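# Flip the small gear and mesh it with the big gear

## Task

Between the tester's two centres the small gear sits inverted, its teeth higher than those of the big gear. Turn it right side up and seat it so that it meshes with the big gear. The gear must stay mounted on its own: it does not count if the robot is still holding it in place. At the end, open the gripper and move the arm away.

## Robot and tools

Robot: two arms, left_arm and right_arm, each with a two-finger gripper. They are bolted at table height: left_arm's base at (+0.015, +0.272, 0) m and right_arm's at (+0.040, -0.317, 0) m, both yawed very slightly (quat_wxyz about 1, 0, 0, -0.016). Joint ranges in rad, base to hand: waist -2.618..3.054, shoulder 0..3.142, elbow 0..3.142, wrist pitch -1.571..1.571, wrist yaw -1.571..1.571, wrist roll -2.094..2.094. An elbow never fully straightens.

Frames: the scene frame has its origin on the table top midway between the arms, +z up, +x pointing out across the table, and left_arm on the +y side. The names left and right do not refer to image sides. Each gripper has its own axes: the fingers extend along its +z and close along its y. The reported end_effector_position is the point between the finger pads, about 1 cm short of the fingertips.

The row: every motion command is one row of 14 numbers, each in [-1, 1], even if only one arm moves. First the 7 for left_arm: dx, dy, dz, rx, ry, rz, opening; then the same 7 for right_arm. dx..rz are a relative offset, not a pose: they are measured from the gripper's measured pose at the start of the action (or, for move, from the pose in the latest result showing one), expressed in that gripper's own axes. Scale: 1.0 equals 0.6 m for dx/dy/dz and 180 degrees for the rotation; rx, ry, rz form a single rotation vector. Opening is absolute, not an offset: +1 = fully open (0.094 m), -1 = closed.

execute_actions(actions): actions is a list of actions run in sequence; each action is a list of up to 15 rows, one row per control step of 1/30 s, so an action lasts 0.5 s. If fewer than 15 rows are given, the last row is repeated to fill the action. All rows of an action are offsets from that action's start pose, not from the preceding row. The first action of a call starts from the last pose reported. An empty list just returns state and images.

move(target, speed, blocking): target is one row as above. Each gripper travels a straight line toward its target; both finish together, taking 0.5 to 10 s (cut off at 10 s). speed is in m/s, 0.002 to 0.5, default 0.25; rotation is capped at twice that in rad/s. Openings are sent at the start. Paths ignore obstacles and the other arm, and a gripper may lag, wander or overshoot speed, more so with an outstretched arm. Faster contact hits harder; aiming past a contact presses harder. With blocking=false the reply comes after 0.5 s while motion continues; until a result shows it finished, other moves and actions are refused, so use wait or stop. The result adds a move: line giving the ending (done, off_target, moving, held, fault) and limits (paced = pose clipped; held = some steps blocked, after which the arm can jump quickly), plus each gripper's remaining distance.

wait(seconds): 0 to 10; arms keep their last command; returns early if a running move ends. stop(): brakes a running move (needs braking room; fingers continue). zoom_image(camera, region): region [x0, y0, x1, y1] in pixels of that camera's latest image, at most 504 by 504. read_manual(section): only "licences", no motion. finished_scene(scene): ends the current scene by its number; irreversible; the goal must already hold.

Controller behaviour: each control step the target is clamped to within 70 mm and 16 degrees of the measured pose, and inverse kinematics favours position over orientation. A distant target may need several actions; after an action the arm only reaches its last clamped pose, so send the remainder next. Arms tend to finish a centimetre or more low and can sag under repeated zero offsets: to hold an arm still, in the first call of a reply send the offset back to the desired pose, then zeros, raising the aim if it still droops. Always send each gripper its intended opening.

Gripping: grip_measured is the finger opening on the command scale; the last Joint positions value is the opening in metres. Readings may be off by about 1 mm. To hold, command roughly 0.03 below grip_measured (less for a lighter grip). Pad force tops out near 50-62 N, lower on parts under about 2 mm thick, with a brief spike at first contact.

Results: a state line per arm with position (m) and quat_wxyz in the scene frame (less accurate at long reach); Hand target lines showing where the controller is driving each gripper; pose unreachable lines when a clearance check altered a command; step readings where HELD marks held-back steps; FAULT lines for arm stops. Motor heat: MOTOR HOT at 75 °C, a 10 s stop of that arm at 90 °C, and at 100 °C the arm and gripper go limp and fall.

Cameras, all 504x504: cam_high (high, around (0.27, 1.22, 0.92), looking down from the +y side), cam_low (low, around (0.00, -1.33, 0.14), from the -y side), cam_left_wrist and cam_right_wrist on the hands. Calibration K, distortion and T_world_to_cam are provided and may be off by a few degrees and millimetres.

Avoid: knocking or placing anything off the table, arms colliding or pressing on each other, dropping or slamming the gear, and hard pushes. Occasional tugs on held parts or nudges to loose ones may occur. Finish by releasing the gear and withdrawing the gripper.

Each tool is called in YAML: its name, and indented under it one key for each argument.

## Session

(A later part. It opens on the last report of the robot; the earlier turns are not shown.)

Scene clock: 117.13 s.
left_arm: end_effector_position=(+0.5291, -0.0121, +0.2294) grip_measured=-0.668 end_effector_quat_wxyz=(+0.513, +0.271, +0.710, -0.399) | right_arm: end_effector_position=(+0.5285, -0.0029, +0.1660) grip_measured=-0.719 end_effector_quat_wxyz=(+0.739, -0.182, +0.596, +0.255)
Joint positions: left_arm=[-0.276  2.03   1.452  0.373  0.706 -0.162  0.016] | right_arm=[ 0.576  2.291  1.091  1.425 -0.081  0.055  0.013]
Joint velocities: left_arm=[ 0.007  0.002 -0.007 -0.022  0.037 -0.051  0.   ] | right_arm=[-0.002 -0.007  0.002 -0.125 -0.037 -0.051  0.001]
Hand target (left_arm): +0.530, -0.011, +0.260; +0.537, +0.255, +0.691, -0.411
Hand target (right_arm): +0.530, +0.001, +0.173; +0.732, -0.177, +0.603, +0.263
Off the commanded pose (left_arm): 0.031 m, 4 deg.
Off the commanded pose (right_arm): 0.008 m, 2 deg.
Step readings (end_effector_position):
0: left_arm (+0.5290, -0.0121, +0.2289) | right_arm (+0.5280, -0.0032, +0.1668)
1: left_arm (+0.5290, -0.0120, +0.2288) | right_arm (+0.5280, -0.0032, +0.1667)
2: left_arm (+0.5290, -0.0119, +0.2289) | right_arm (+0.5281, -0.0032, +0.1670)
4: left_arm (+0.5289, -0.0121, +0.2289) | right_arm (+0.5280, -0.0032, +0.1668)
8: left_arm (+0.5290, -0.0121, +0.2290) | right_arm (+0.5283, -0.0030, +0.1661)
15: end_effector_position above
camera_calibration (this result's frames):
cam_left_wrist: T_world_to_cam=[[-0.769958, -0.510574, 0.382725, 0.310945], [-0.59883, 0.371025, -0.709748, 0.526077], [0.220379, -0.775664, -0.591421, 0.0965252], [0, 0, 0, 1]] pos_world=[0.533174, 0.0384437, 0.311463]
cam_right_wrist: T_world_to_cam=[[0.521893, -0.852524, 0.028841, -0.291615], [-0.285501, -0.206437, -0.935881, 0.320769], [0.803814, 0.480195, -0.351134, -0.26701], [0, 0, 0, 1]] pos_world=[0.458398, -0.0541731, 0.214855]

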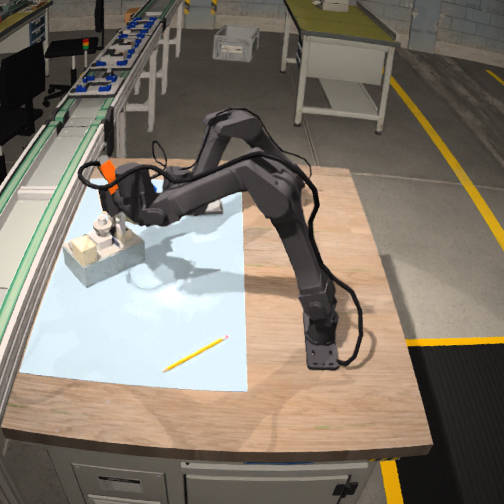

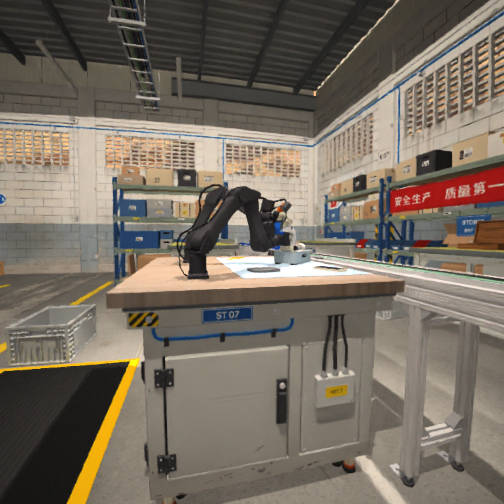

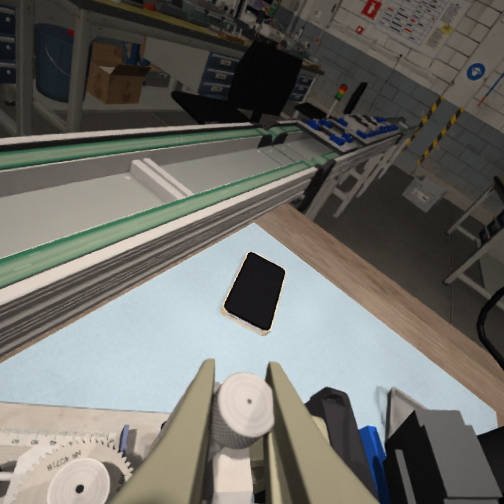

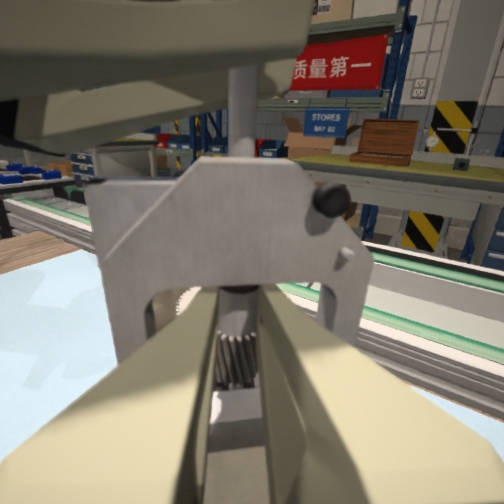

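execute_actions:
  actions:
    - [[-0.05,-0.012,-0.008,0,-0.02,0,-0.76, -0.008,0.004,0.008,0,-0.005,0.003,-0.78],[-0.05,-0.012,-0.008,0,-0.02,0,-0.76, -0.008,0.004,0.008,0,-0.01,0.003,-0.78],[-0.05,-0.012,-0.008,0,-0.02,0,-0.76, -0.008,0.004,0.008,0,-0.015,0.003,-0.78],[-0.05,-0.012,-0.008,0,-0.02,0,-0.76, -0.008,0.004,0.008,0,-0.02,0.003,-0.78],[-0.05,-0.012,-0.008,0,-0.02,0,-0.76, -0.008,0.004,0.008,0,-0.025,0.003,-0.78]]
    - [[-0.05,-0.012,-0.008,0,-0.02,0,-0.76, -0.008,0.004,0.008,0,-0.01,0.003,-0.78],[-0.05,-0.012,-0.008,0,-0.02,0,-0.76, -0.008,0.004,0.008,0,-0.015,0.003,-0.78],[-0.05,-0.012,-0.008,0,-0.02,0,-0.76, -0.008,0.004,0.008,0,-0.02,0.003,-0.78],[-0.05,-0.012,-0.008,0,-0.02,0,-0.76, -0.008,0.004,0.008,0,-0.025,0.003,-0.78]]

zoom_image:
  camera: "cam_right_wrist"
  region: [170, 250, 310, 410]

Scene clock: 118.50 s.
left_arm: end_effector_position=(+0.5290, -0.0121, +0.2277) grip_measured=-0.668 end_effector_quat_wxyz=(+0.512, +0.272, +0.712, -0.396) | right_arm: end_effector_position=(+0.5258, -0.0061, +0.1631) grip_measured=-0.719 end_effector_quat_wxyz=(+0.765, -0.171, +0.564, +0.260)
Joint positions: left_arm=[-0.277  2.03   1.452  0.365  0.703 -0.155  0.016] | right_arm=[ 0.576  2.37   1.105  1.575 -0.074  0.056  0.013]
Joint velocities: left_arm=[-0.007 -0.002 -0.012  0.022 -0.007 -0.051  0.001] | right_arm=[ 0.002 -0.007 -0.007 -0.037 -0.022  0.007 -0.   ]
Hand target (left_arm): +0.530, -0.011, +0.259; +0.533, +0.260, +0.695, -0.406
Hand target (right_arm): +0.528, -0.002, +0.170; +0.770, -0.165, +0.557, +0.266
Off the commanded pose (left_arm): 0.031 m, 4 deg.
Off the commanded pose (right_arm): 0.008 m, 3 deg.
joint sent to its limit (right arm) — the command would take joint 4 (wrist pitch) past its upper limit, so that joint was sent only as far as its limit.
Step readings (end_effector_position; steps 1 to 15: 1st action; 16 to 30: 2nd action):
0: left_arm (+0.5291, -0.0121, +0.2295) | right_arm (+0.5285, -0.0029, +0.1661)
1: left_arm (+0.5291, -0.0121, +0.2295) | right_arm (+0.5285, -0.0029, +0.1664)
2: left_arm (+0.5291, -0.0121, +0.2295) | right_arm (+0.5284, -0.0030, +0.1660)
4: left_arm (+0.5290, -0.0120, +0.2290) | right_arm (+0.5279, -0.0035, +0.1649)
8: left_arm (+0.5290, -0.0122, +0.2279) | right_arm (+0.5270, -0.0053, +0.1635)
15: left_arm (+0.5290, -0.0122, +0.2279) | right_arm (+0.5267, -0.0055, +0.1637)
16: left_arm (+0.5290, -0.0121, +0.2278) | right_arm (+0.5267, -0.0055, +0.1634)
17: left_arm (+0.5290, -0.0121, +0.2277) | right_arm (+0.5264, -0.0057, +0.1630)
19: left_arm (+0.5290, -0.0121, +0.2277) | right_arm (+0.5262, -0.0059, +0.1630)
23: left_arm (+0.5290, -0.0121, +0.2277) | right_arm (+0.5260, -0.0060, +0.1631)
30: end_effector_position above
camera_calibration (this result's frames):
cam_left_wrist: T_world_to_cam=[[-0.76875, -0.513952, 0.380627, 0.31132], [-0.600417, 0.374993, -0.706314, 0.524929], [0.220279, -0.771514, -0.596862, 0.0968903], [0, 0, 0, 1]] pos_world=[0.53316, 0.0379109, 0.310098]
cam_right_wrist: T_world_to_cam=[[0.513705, -0.85756, 0.0264284, -0.288201], [-0.218939, -0.160811, -0.962396, 0.286189], [0.829562, 0.488602, -0.270362, -0.29092], [0, 0, 0, 1]] pos_world=[0.452044, -0.0589832, 0.20439]

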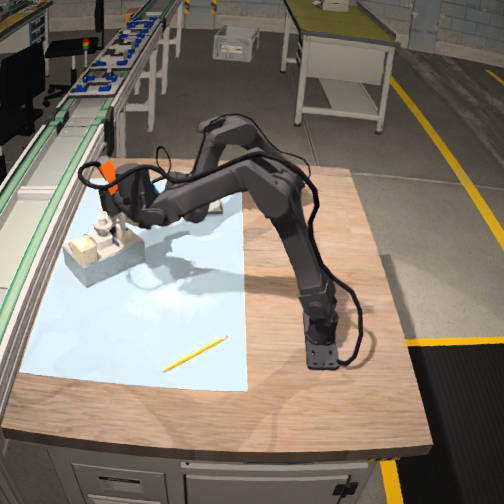

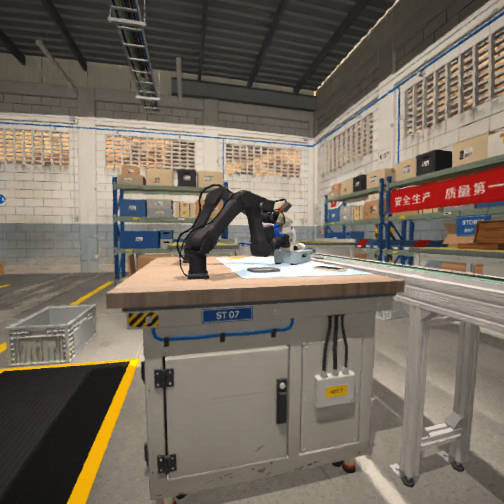

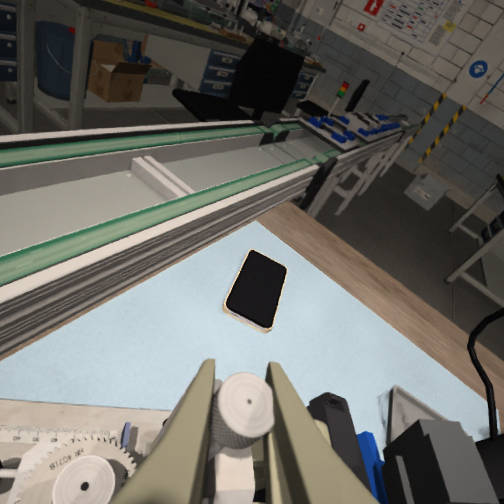

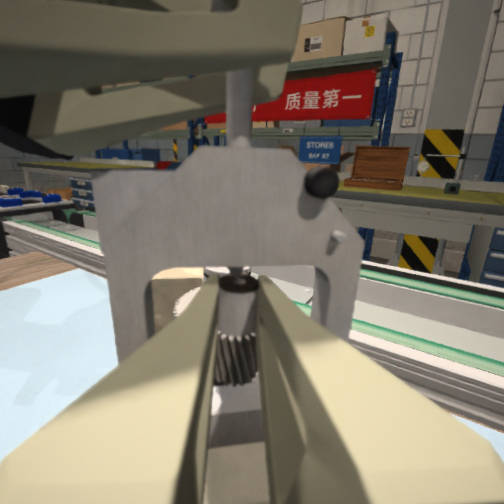

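Region (170, 250, 310, 410) of cam_right_wrist's 504x504 image, scaled by 3.150, with more detail than that image has; it fills the left 441 columns of this view, and the rest is white.

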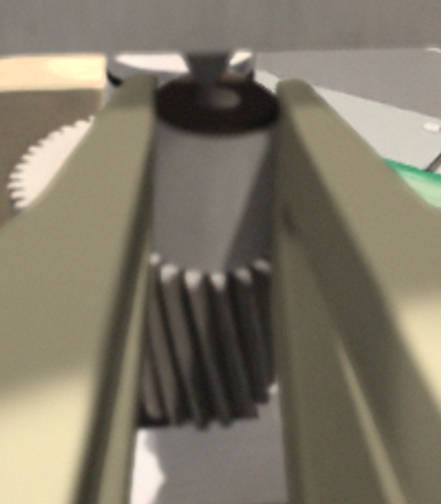

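execute_actions:
  actions:
    - [[-0.05,-0.012,-0.008,0,-0.02,0,-0.76, -0.006,0.006,0.01,-0.004,0.004,-0.004,-0.78],[-0.05,-0.012,-0.008,0,-0.02,0,-0.76, -0.006,0.006,0.012,-0.004,0.008,-0.004,-0.78],[-0.05,-0.012,-0.008,0,-0.02,0,-0.76, -0.006,0.006,0.014,-0.004,0.012,-0.004,-0.78],[-0.05,-0.012,-0.008,0,-0.02,0,-0.76, -0.006,0.006,0.016,-0.004,0.016,-0.004,-0.78],[-0.05,-0.012,-0.008,0,-0.02,0,-0.76, -0.006,0.006,0.016,-0.004,0.02,-0.004,-0.78]]

zoom_image:
  camera: "cam_right_wrist"
  region: [170, 250, 310, 410]

Scene clock: 119.27 s.
left_arm: end_effector_position=(+0.5290, -0.0120, +0.2274) grip_measured=-0.668 end_effector_quat_wxyz=(+0.512, +0.272, +0.712, -0.396) | right_arm: end_effector_position=(+0.5279, -0.0038, +0.1654) grip_measured=-0.719 end_effector_quat_wxyz=(+0.756, -0.181, +0.577, +0.253)
Joint positions: left_arm=[-0.277  2.03   1.452  0.364  0.702 -0.154  0.016] | right_arm=[ 0.576  2.334  1.103  1.505 -0.079  0.041  0.013]
Joint velocities: left_arm=[-0.022 -0.007 -0.002  0.051 -0.022 -0.007 -0.001] | right_arm=[ 0.007 -0.002 -0.002  0.022 -0.037  0.022 -0.   ]
Hand target (left_arm): +0.530, -0.011, +0.259; +0.533, +0.260, +0.696, -0.405
Hand target (right_arm): +0.530, +0.001, +0.170; +0.748, -0.188, +0.585, +0.253
Off the commanded pose (left_arm): 0.032 m, 4 deg.
Off the commanded pose (right_arm): 0.007 m, 2 deg.
Step readings (end_effector_position):
0: left_arm (+0.5290, -0.0121, +0.2277) | right_arm (+0.5258, -0.0061, +0.1631)
1: left_arm (+0.5290, -0.0121, +0.2277) | right_arm (+0.5258, -0.0061, +0.1628)
2: left_arm (+0.5290, -0.0121, +0.2277) | right_arm (+0.5259, -0.0060, +0.1629)
4: left_arm (+0.5290, -0.0121, +0.2277) | right_arm (+0.5264, -0.0054, +0.1637)
8: left_arm (+0.5290, -0.0120, +0.2274) | right_arm (+0.5278, -0.0039, +0.1656)
15: end_effector_position above
camera_calibration (this result's frames):
cam_left_wrist: T_world_to_cam=[[-0.768477, -0.514526, 0.380402, 0.311364], [-0.600815, 0.375679, -0.705611, 0.524738], [0.220146, -0.770798, -0.597835, 0.0970468], [0, 0, 0, 1]] pos_world=[0.533182, 0.0378754, 0.309835]
cam_right_wrist: T_world_to_cam=[[0.51519, -0.856031, 0.0423093, -0.2907], [-0.240027, -0.191494, -0.951692, 0.298465], [0.82278, 0.480146, -0.304127, -0.284089], [0, 0, 0, 1]] pos_world=[0.455149, -0.0552898, 0.209947]

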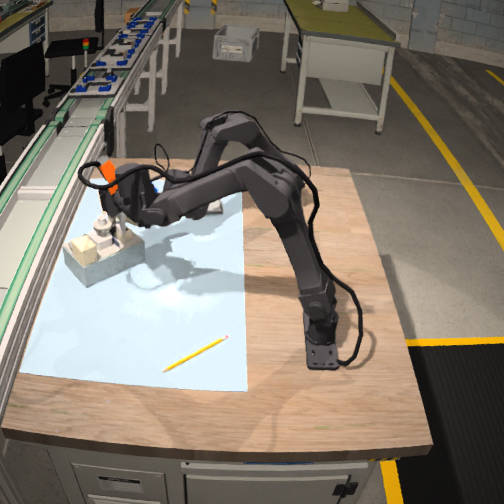

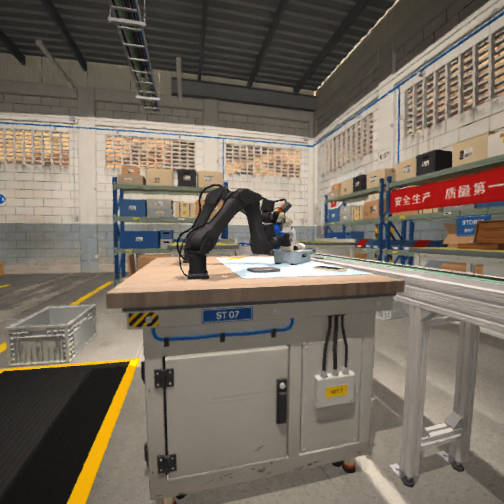

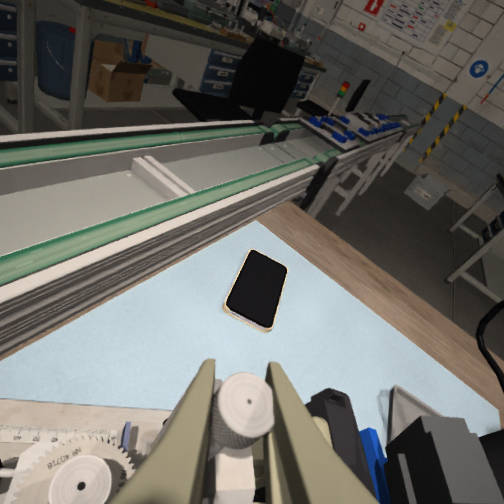

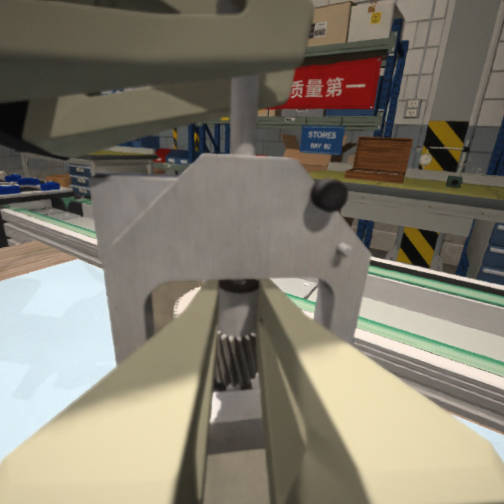

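Region (170, 250, 310, 410) of cam_right_wrist's 504x504 image, scaled by 3.150, with more detail than that image has; it fills the left 441 columns of this view, and the rest is white.

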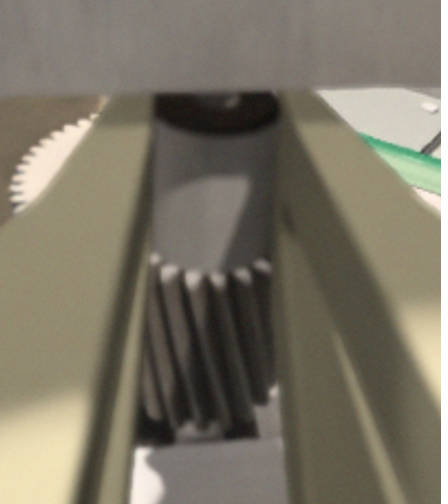

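execute_actions:
  actions:
    - [[-0.04,-0.01,-0.006,0,-0.015,0,-0.76, -0.004,0.004,0.006,0,0.008,0.004,-0.78],[-0.03,-0.008,-0.004,0,-0.01,0,-0.76, -0.002,0.004,0.006,0,0.008,0.004,-0.78],[-0.02,-0.005,-0.003,0,-0.008,0,-0.76, 0,0.004,0.006,0,0.008,0.004,-0.78],[-0.01,-0.002,-0.001,0,-0.004,0,-0.76, 0.002,0.004,0.006,0,0.008,0.004,-0.78],[0,0,0,0,0,0,-0.76, 0.004,0.004,0.006,0,0.008,0.004,-0.78]]

zoom_image:
  camera: "cam_right_wrist"
  region: [170, 250, 310, 410]

Scene clock: 120.07 s.
left_arm: end_effector_position=(+0.5289, -0.0123, +0.2264) grip_measured=-0.671 end_effector_quat_wxyz=(+0.514, +0.278, +0.711, -0.392) | right_arm: end_effector_position=(+0.5278, -0.0038, +0.1657) grip_measured=-0.719 end_effector_quat_wxyz=(+0.756, -0.181, +0.576, +0.253)
Joint positions: left_arm=[-0.277  2.032  1.452  0.362  0.703 -0.136  0.015] | right_arm=[ 0.576  2.334  1.103  1.505 -0.079  0.041  0.013]
Joint velocities: left_arm=[-0.017  0.002 -0.007 -0.007  0.051  0.022  0.001] | right_arm=[-0.017 -0.027 -0.012 -0.022 -0.037  0.037  0.   ]
Hand target (left_arm): +0.529, -0.012, +0.227; +0.512, +0.272, +0.712, -0.396
Hand target (right_arm): +0.530, +0.000, +0.164; +0.747, -0.180, +0.587, +0.255
Off the commanded pose (left_arm): 0.001 m, 1 deg.
Off the commanded pose (right_arm): 0.005 m, 2 deg.
Step readings (end_effector_position):
0: left_arm (+0.5290, -0.0120, +0.2274) | right_arm (+0.5278, -0.0038, +0.1656)
1: left_arm (+0.5290, -0.0120, +0.2274) | right_arm (+0.5278, -0.0038, +0.1656)
2: left_arm (+0.5289, -0.0122, +0.2272) | right_arm (+0.5278, -0.0038, +0.1656)
4: left_arm (+0.5289, -0.0122, +0.2271) | right_arm (+0.5278, -0.0038, +0.1656)
8: left_arm (+0.5289, -0.0123, +0.2264) | right_arm (+0.5278, -0.0038, +0.1657)
15: end_effector_position above
camera_calibration (this result's frames):
cam_left_wrist: T_world_to_cam=[[-0.774757, -0.515334, 0.366309, 0.318008], [-0.591042, 0.384551, -0.709077, 0.519829], [0.224547, -0.765866, -0.602518, 0.0951131], [0, 0, 0, 1]] pos_world=[0.532262, 0.0368233, 0.309417]
cam_right_wrist: T_world_to_cam=[[0.515162, -0.856048, 0.042307, -0.290698], [-0.239406, -0.191118, -0.951924, 0.298454], [0.822978, 0.480266, -0.3034, -0.28418], [0, 0, 0, 1]] pos_world=[0.455082, -0.0553299, 0.210184]

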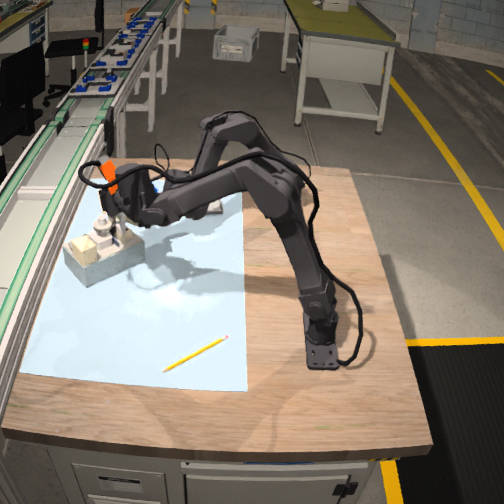

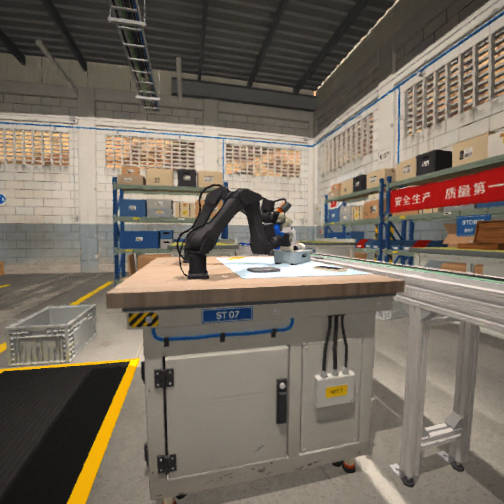

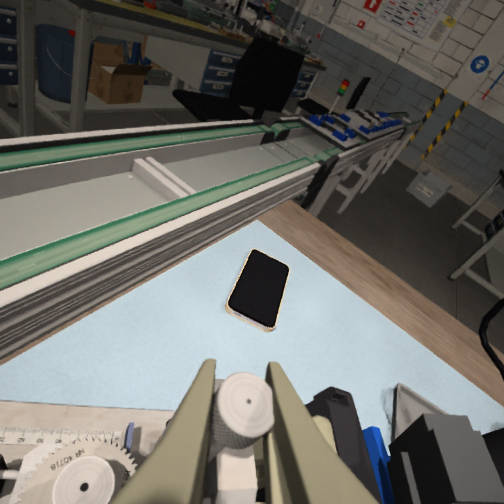

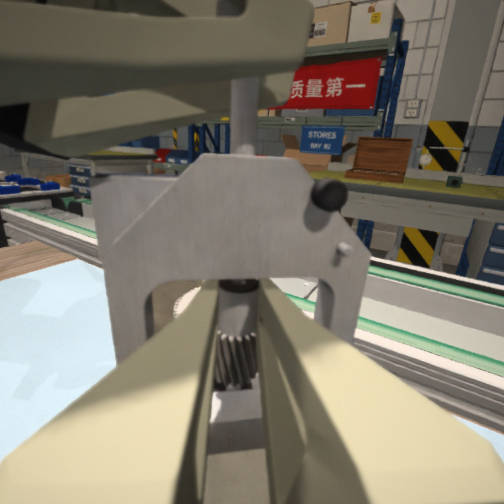

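Region (170, 250, 310, 410) of cam_right_wrist's 504x504 image, scaled by 3.150, with more detail than that image has; it fills the left 441 columns of this view, and the rest is white.

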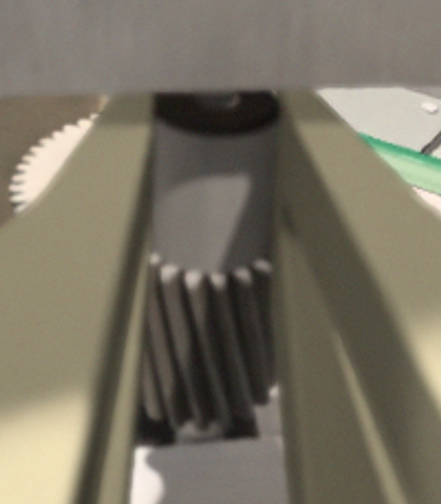

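execute_actions:
  actions:
    - [[0.01,0,0,0,0,0,-0.76, -0.015,0.0,0.004,0,0,0,-0.74],[0.01,0,0,0,0,0,-0.76, -0.015,0.0,0.004,0,0,0,-0.73],[0.01,0,0,0,0,0,-0.76, -0.015,0.0,0.004,0,0,0,-0.72],[0.01,0,0,0,0,0,-0.76, -0.015,0.0,0.004,0,0,0,-0.71],[0.01,0,0,0,0,0,-0.76, -0.015,0.0,0.004,0,0,0,-0.70],[0.01,0,0,0,0,0,-0.76, -0.015,0.0,0.004,0,0,0,-0.69]]

zoom_image:
  camera: "cam_right_wrist"
  region: [170, 250, 310, 410]

Scene clock: 120.83 s.
left_arm: end_effector_position=(+0.5288, -0.0121, +0.2228) grip_measured=-0.672 end_effector_quat_wxyz=(+0.516, +0.280, +0.710, -0.389) | right_arm: end_effector_position=(+0.5269, -0.0043, +0.1636) grip_measured=-0.687 end_effector_quat_wxyz=(+0.754, -0.183, +0.578, +0.251)
Joint positions: left_arm=[-0.278  2.035  1.441  0.375  0.7   -0.128  0.015] | right_arm=[ 0.576  2.333  1.096  1.505 -0.08   0.037  0.015]
Joint velocities: left_arm=[-0.012 -0.007  0.002 -0.007 -0.022 -0.051 -0.   ] | right_arm=[-0.007 -0.002  0.017  0.037  0.066 -0.007  0.   ]
Hand target (left_arm): +0.527, -0.012, +0.221; +0.514, +0.278, +0.711, -0.392
Hand target (right_arm): +0.528, -0.004, +0.175; +0.756, -0.181, +0.576, +0.253
Off the commanded pose (left_arm): 0.003 m, 0 deg.
Off the commanded pose (right_arm): 0.011 m, 0 deg.
Step readings (end_effector_position):
0: left_arm (+0.5289, -0.0123, +0.2264) | right_arm (+0.5278, -0.0038, +0.1657)
1: left_arm (+0.5287, -0.0122, +0.2257) | right_arm (+0.5276, -0.0039, +0.1653)
2: left_arm (+0.5287, -0.0119, +0.2246) | right_arm (+0.5273, -0.0041, +0.1649)
4: left_arm (+0.5288, -0.0121, +0.2229) | right_arm (+0.5269, -0.0043, +0.1637)
8: left_arm (+0.5288, -0.0121, +0.2228) | right_arm (+0.5269, -0.0043, +0.1636)
15: end_effector_position above
camera_calibration (this result's frames):
cam_left_wrist: T_world_to_cam=[[-0.776799, -0.517724, 0.358531, 0.322117], [-0.586473, 0.387329, -0.711355, 0.515267], [0.229416, -0.762848, -0.604508, 0.0910223], [0, 0, 0, 1]] pos_world=[0.531528, 0.0366262, 0.306072]
cam_right_wrist: T_world_to_cam=[[0.51464, -0.856147, 0.0464541, -0.290952], [-0.24221, -0.197141, -0.949984, 0.297337], [0.822484, 0.477648, -0.308824, -0.282682], [0, 0, 0, 1]] pos_world=[0.454254, -0.0554577, 0.208683]

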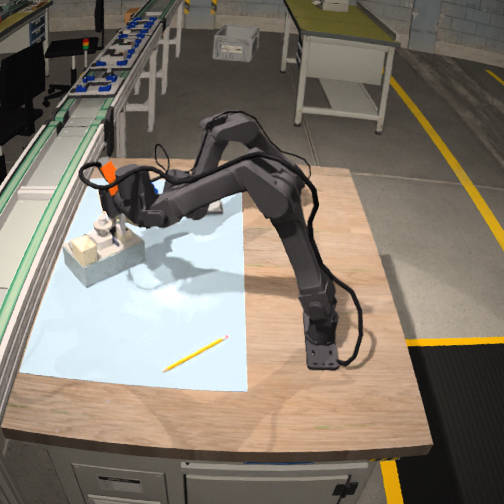

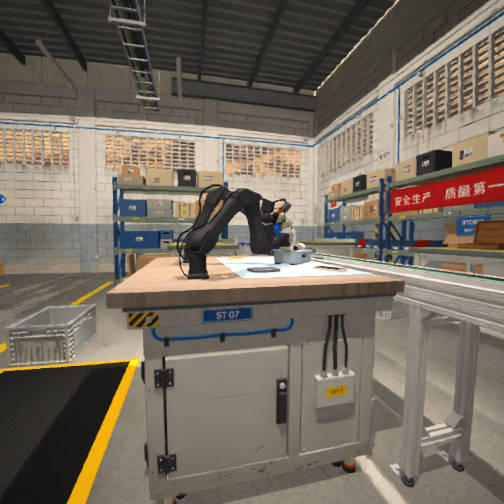

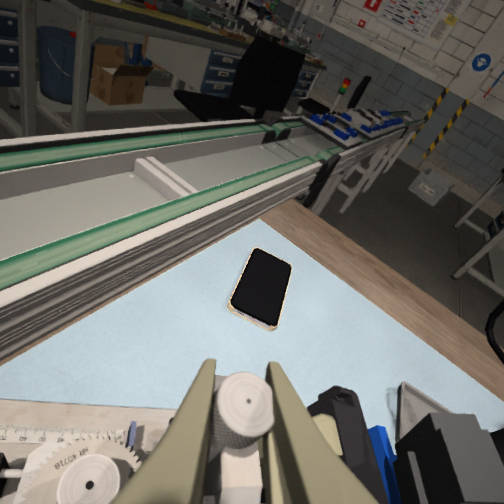

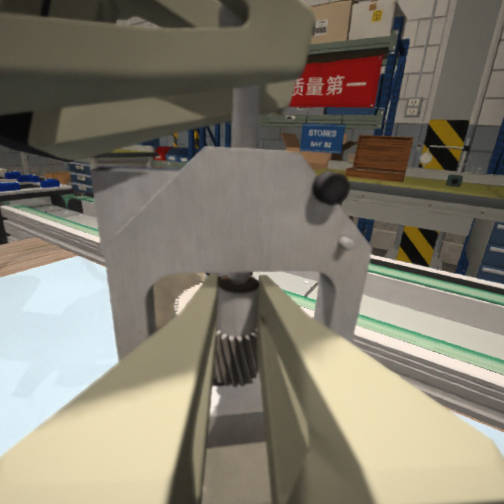

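Region (170, 250, 310, 410) of cam_right_wrist's 504x504 image, scaled by 3.150, with more detail than that image has; it fills the left 441 columns of this view, and the rest is white.

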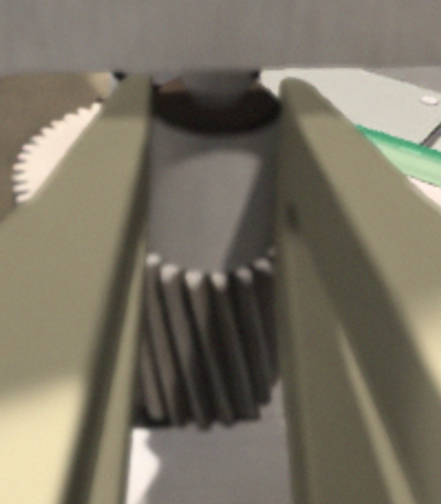

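Seated. Open both and withdraw.

execute_actions:
  actions:
    - [[-0.015,0,0,0,0,0,-0.3, -0.02,0.0,0.004,0,0,0,-0.55]]

move:
  target: [-0.05,0,-0.17,0,0,0,-0.3, -0.065,0,-0.17,0,0.03,0,-0.55]
  speed: 0.12

Scene clock: 121.47 s.
left_arm: end_effector_position=(+0.5276, -0.0117, +0.2177) grip_measured=-0.303 end_effector_quat_wxyz=(+0.506, +0.278, +0.718, -0.390) | right_arm: end_effector_position=(+0.5277, -0.0038, +0.1659) grip_measured=-0.553 end_effector_quat_wxyz=(+0.751, -0.184, +0.582, +0.250)
Joint positions: left_arm=[-0.278  2.035  1.441  0.35   0.7   -0.128  0.033] | right_arm=[ 0.576  2.318  1.096  1.479 -0.08   0.037  0.021]
Joint velocities: left_arm=[-0.012  0.002  0.007 -0.037 -0.022  0.007 -0.   ] | right_arm=[ 0.012 -0.007  0.007  0.007  0.022 -0.066 -0.001]
Hand target (left_arm): +0.531, -0.012, +0.231; +0.516, +0.280, +0.710, -0.389
Hand target (right_arm): +0.526, -0.005, +0.176; +0.755, -0.183, +0.578, +0.251
Off the commanded pose (left_arm): 0.014 m, 1 deg.
Off the commanded pose (right_arm): 0.010 m, 1 deg.
Step readings (end_effector_position):
0: left_arm (+0.5288, -0.0121, +0.2228) | right_arm (+0.5269, -0.0043, +0.1636)
1: left_arm (+0.5287, -0.0120, +0.2224) | right_arm (+0.5269, -0.0043, +0.1638)
2: left_arm (+0.5285, -0.0120, +0.2215) | right_arm (+0.5271, -0.0041, +0.1639)
4: left_arm (+0.5282, -0.0119, +0.2200) | right_arm (+0.5273, -0.0040, +0.1655)
8: left_arm (+0.5278, -0.0118, +0.2185) | right_arm (+0.5273, -0.0040, +0.1674)
15: end_effector_position above
camera_calibration (this result's frames):
cam_left_wrist: T_world_to_cam=[[-0.76805, -0.520601, 0.372926, 0.315471], [-0.603323, 0.392993, -0.693944, 0.515955], [0.21471, -0.757979, -0.615929, 0.098764], [0, 0, 0, 1]] pos_world=[0.53238, 0.0363288, 0.301228]
cam_right_wrist: T_world_to_cam=[[0.515065, -0.85589, 0.0464896, -0.291283], [-0.250872, -0.20239, -0.946626, 0.303755], [0.819617, 0.475911, -0.318963, -0.279638], [0, 0, 0, 1]] pos_world=[0.455429, -0.054746, 0.21189]

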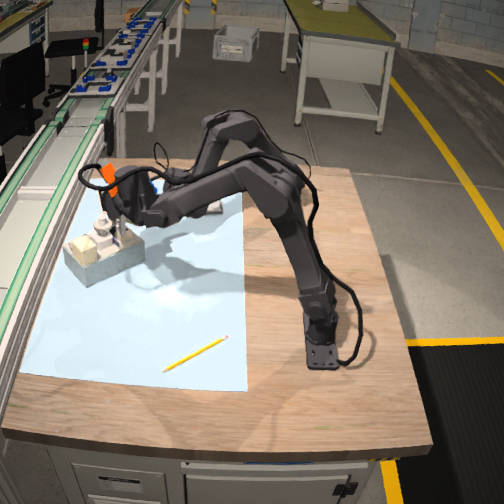

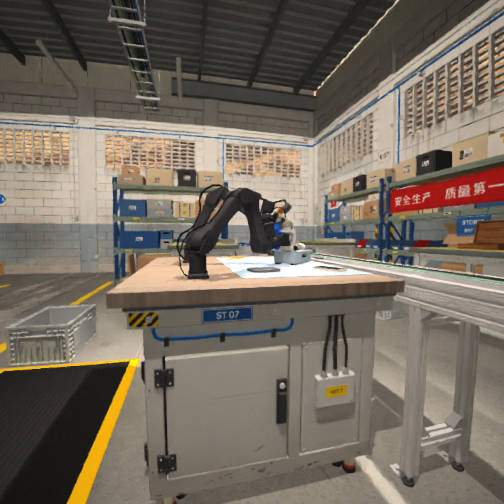

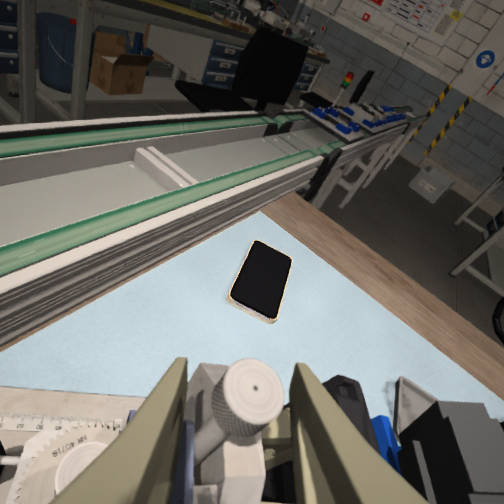

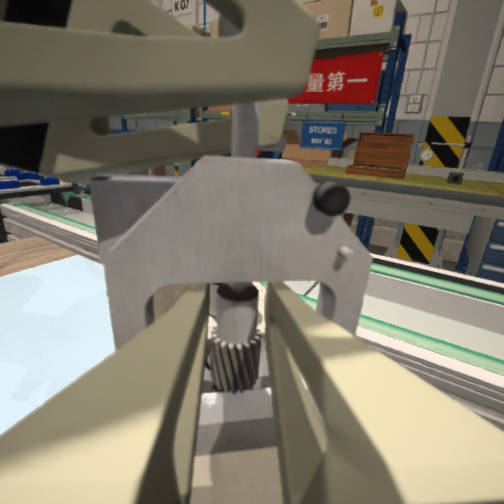

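Scene clock: 122.90 s.
left_arm: end_effector_position=(+0.4929, +0.0733, +0.2572) grip_measured=-0.303 end_effector_quat_wxyz=(+0.503, +0.271, +0.722, -0.390) | right_arm: end_effector_position=(+0.4427, -0.0616, +0.1727) grip_measured=-0.553 end_effector_quat_wxyz=(+0.718, -0.196, +0.622, +0.243)
Joint positions: left_arm=[-0.099  1.795  1.297  0.2    0.865 -0.07   0.033] | right_arm=[ 0.554  1.966  0.607  1.511 -0.108  0.037  0.021]
Joint velocities: left_arm=[-0.027 -0.002 -0.002 -0.007 -0.007  0.007  0.   ] | right_arm=[-0.007  0.022  0.017 -0.051 -0.007 -0.095 -0.001]
Hand target (left_arm): +0.487, +0.075, +0.264; +0.506, +0.277, +0.718, -0.390
Hand target (right_arm): +0.441, -0.068, +0.179; +0.723, -0.196, +0.617, +0.241
Off the commanded pose (left_arm): 0.011 m, 1 deg.
Off the commanded pose (right_arm): 0.008 m, 1 deg.
move: off_target (left_arm)
camera_calibration (this result's frames):
cam_left_wrist: T_world_to_cam=[[-0.758083, -0.526736, 0.384525, 0.310896], [-0.616479, 0.386439, -0.686017, 0.493958], [0.212754, -0.757109, -0.617674, 0.196335], [0, 0, 0, 1]] pos_world=[0.498428, 0.121522, 0.340587]
cam_right_wrist: T_world_to_cam=[[0.524429, -0.849936, 0.050815, -0.301791], [-0.331485, -0.258776, -0.907278, 0.302631], [0.784278, 0.458958, -0.417451, -0.148669], [0, 0, 0, 1]] pos_world=[0.375184, -0.109957, 0.227843]

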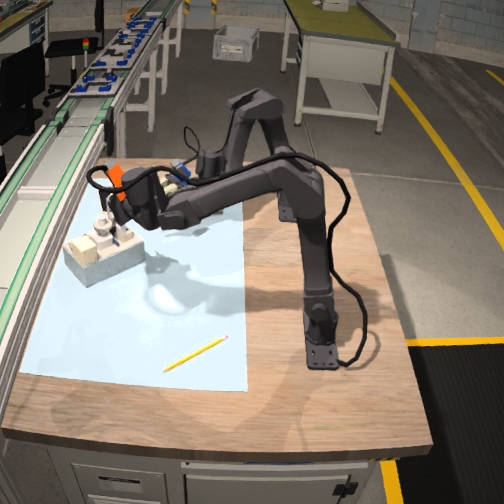

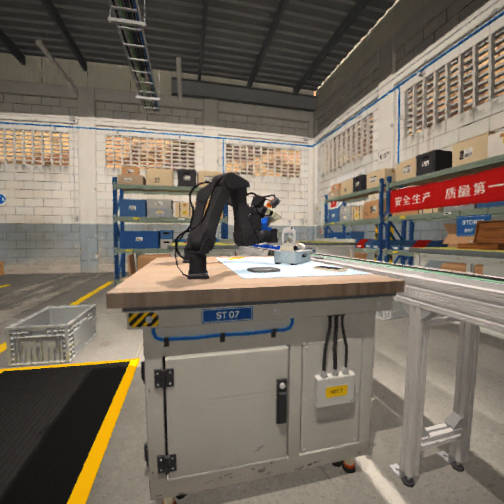

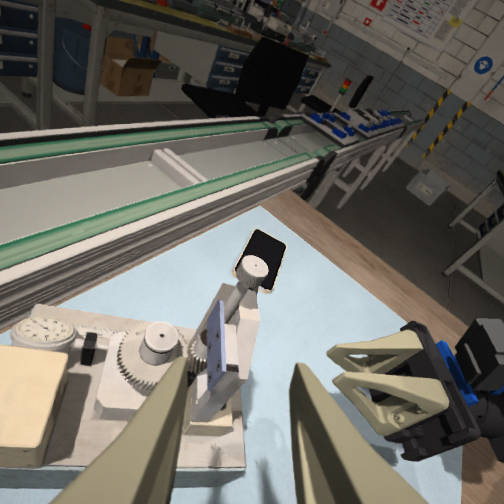

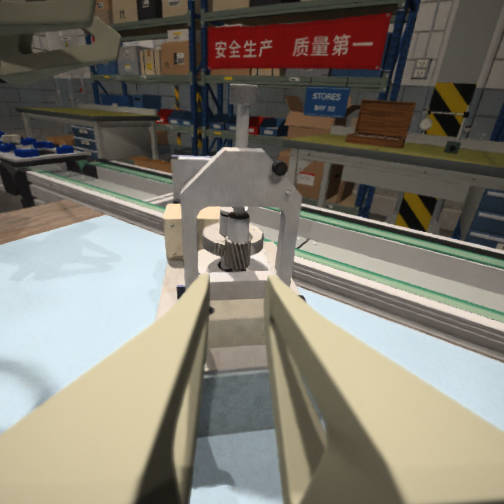

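finished_scene:
  scene: 1

The scene is finished: the task was done.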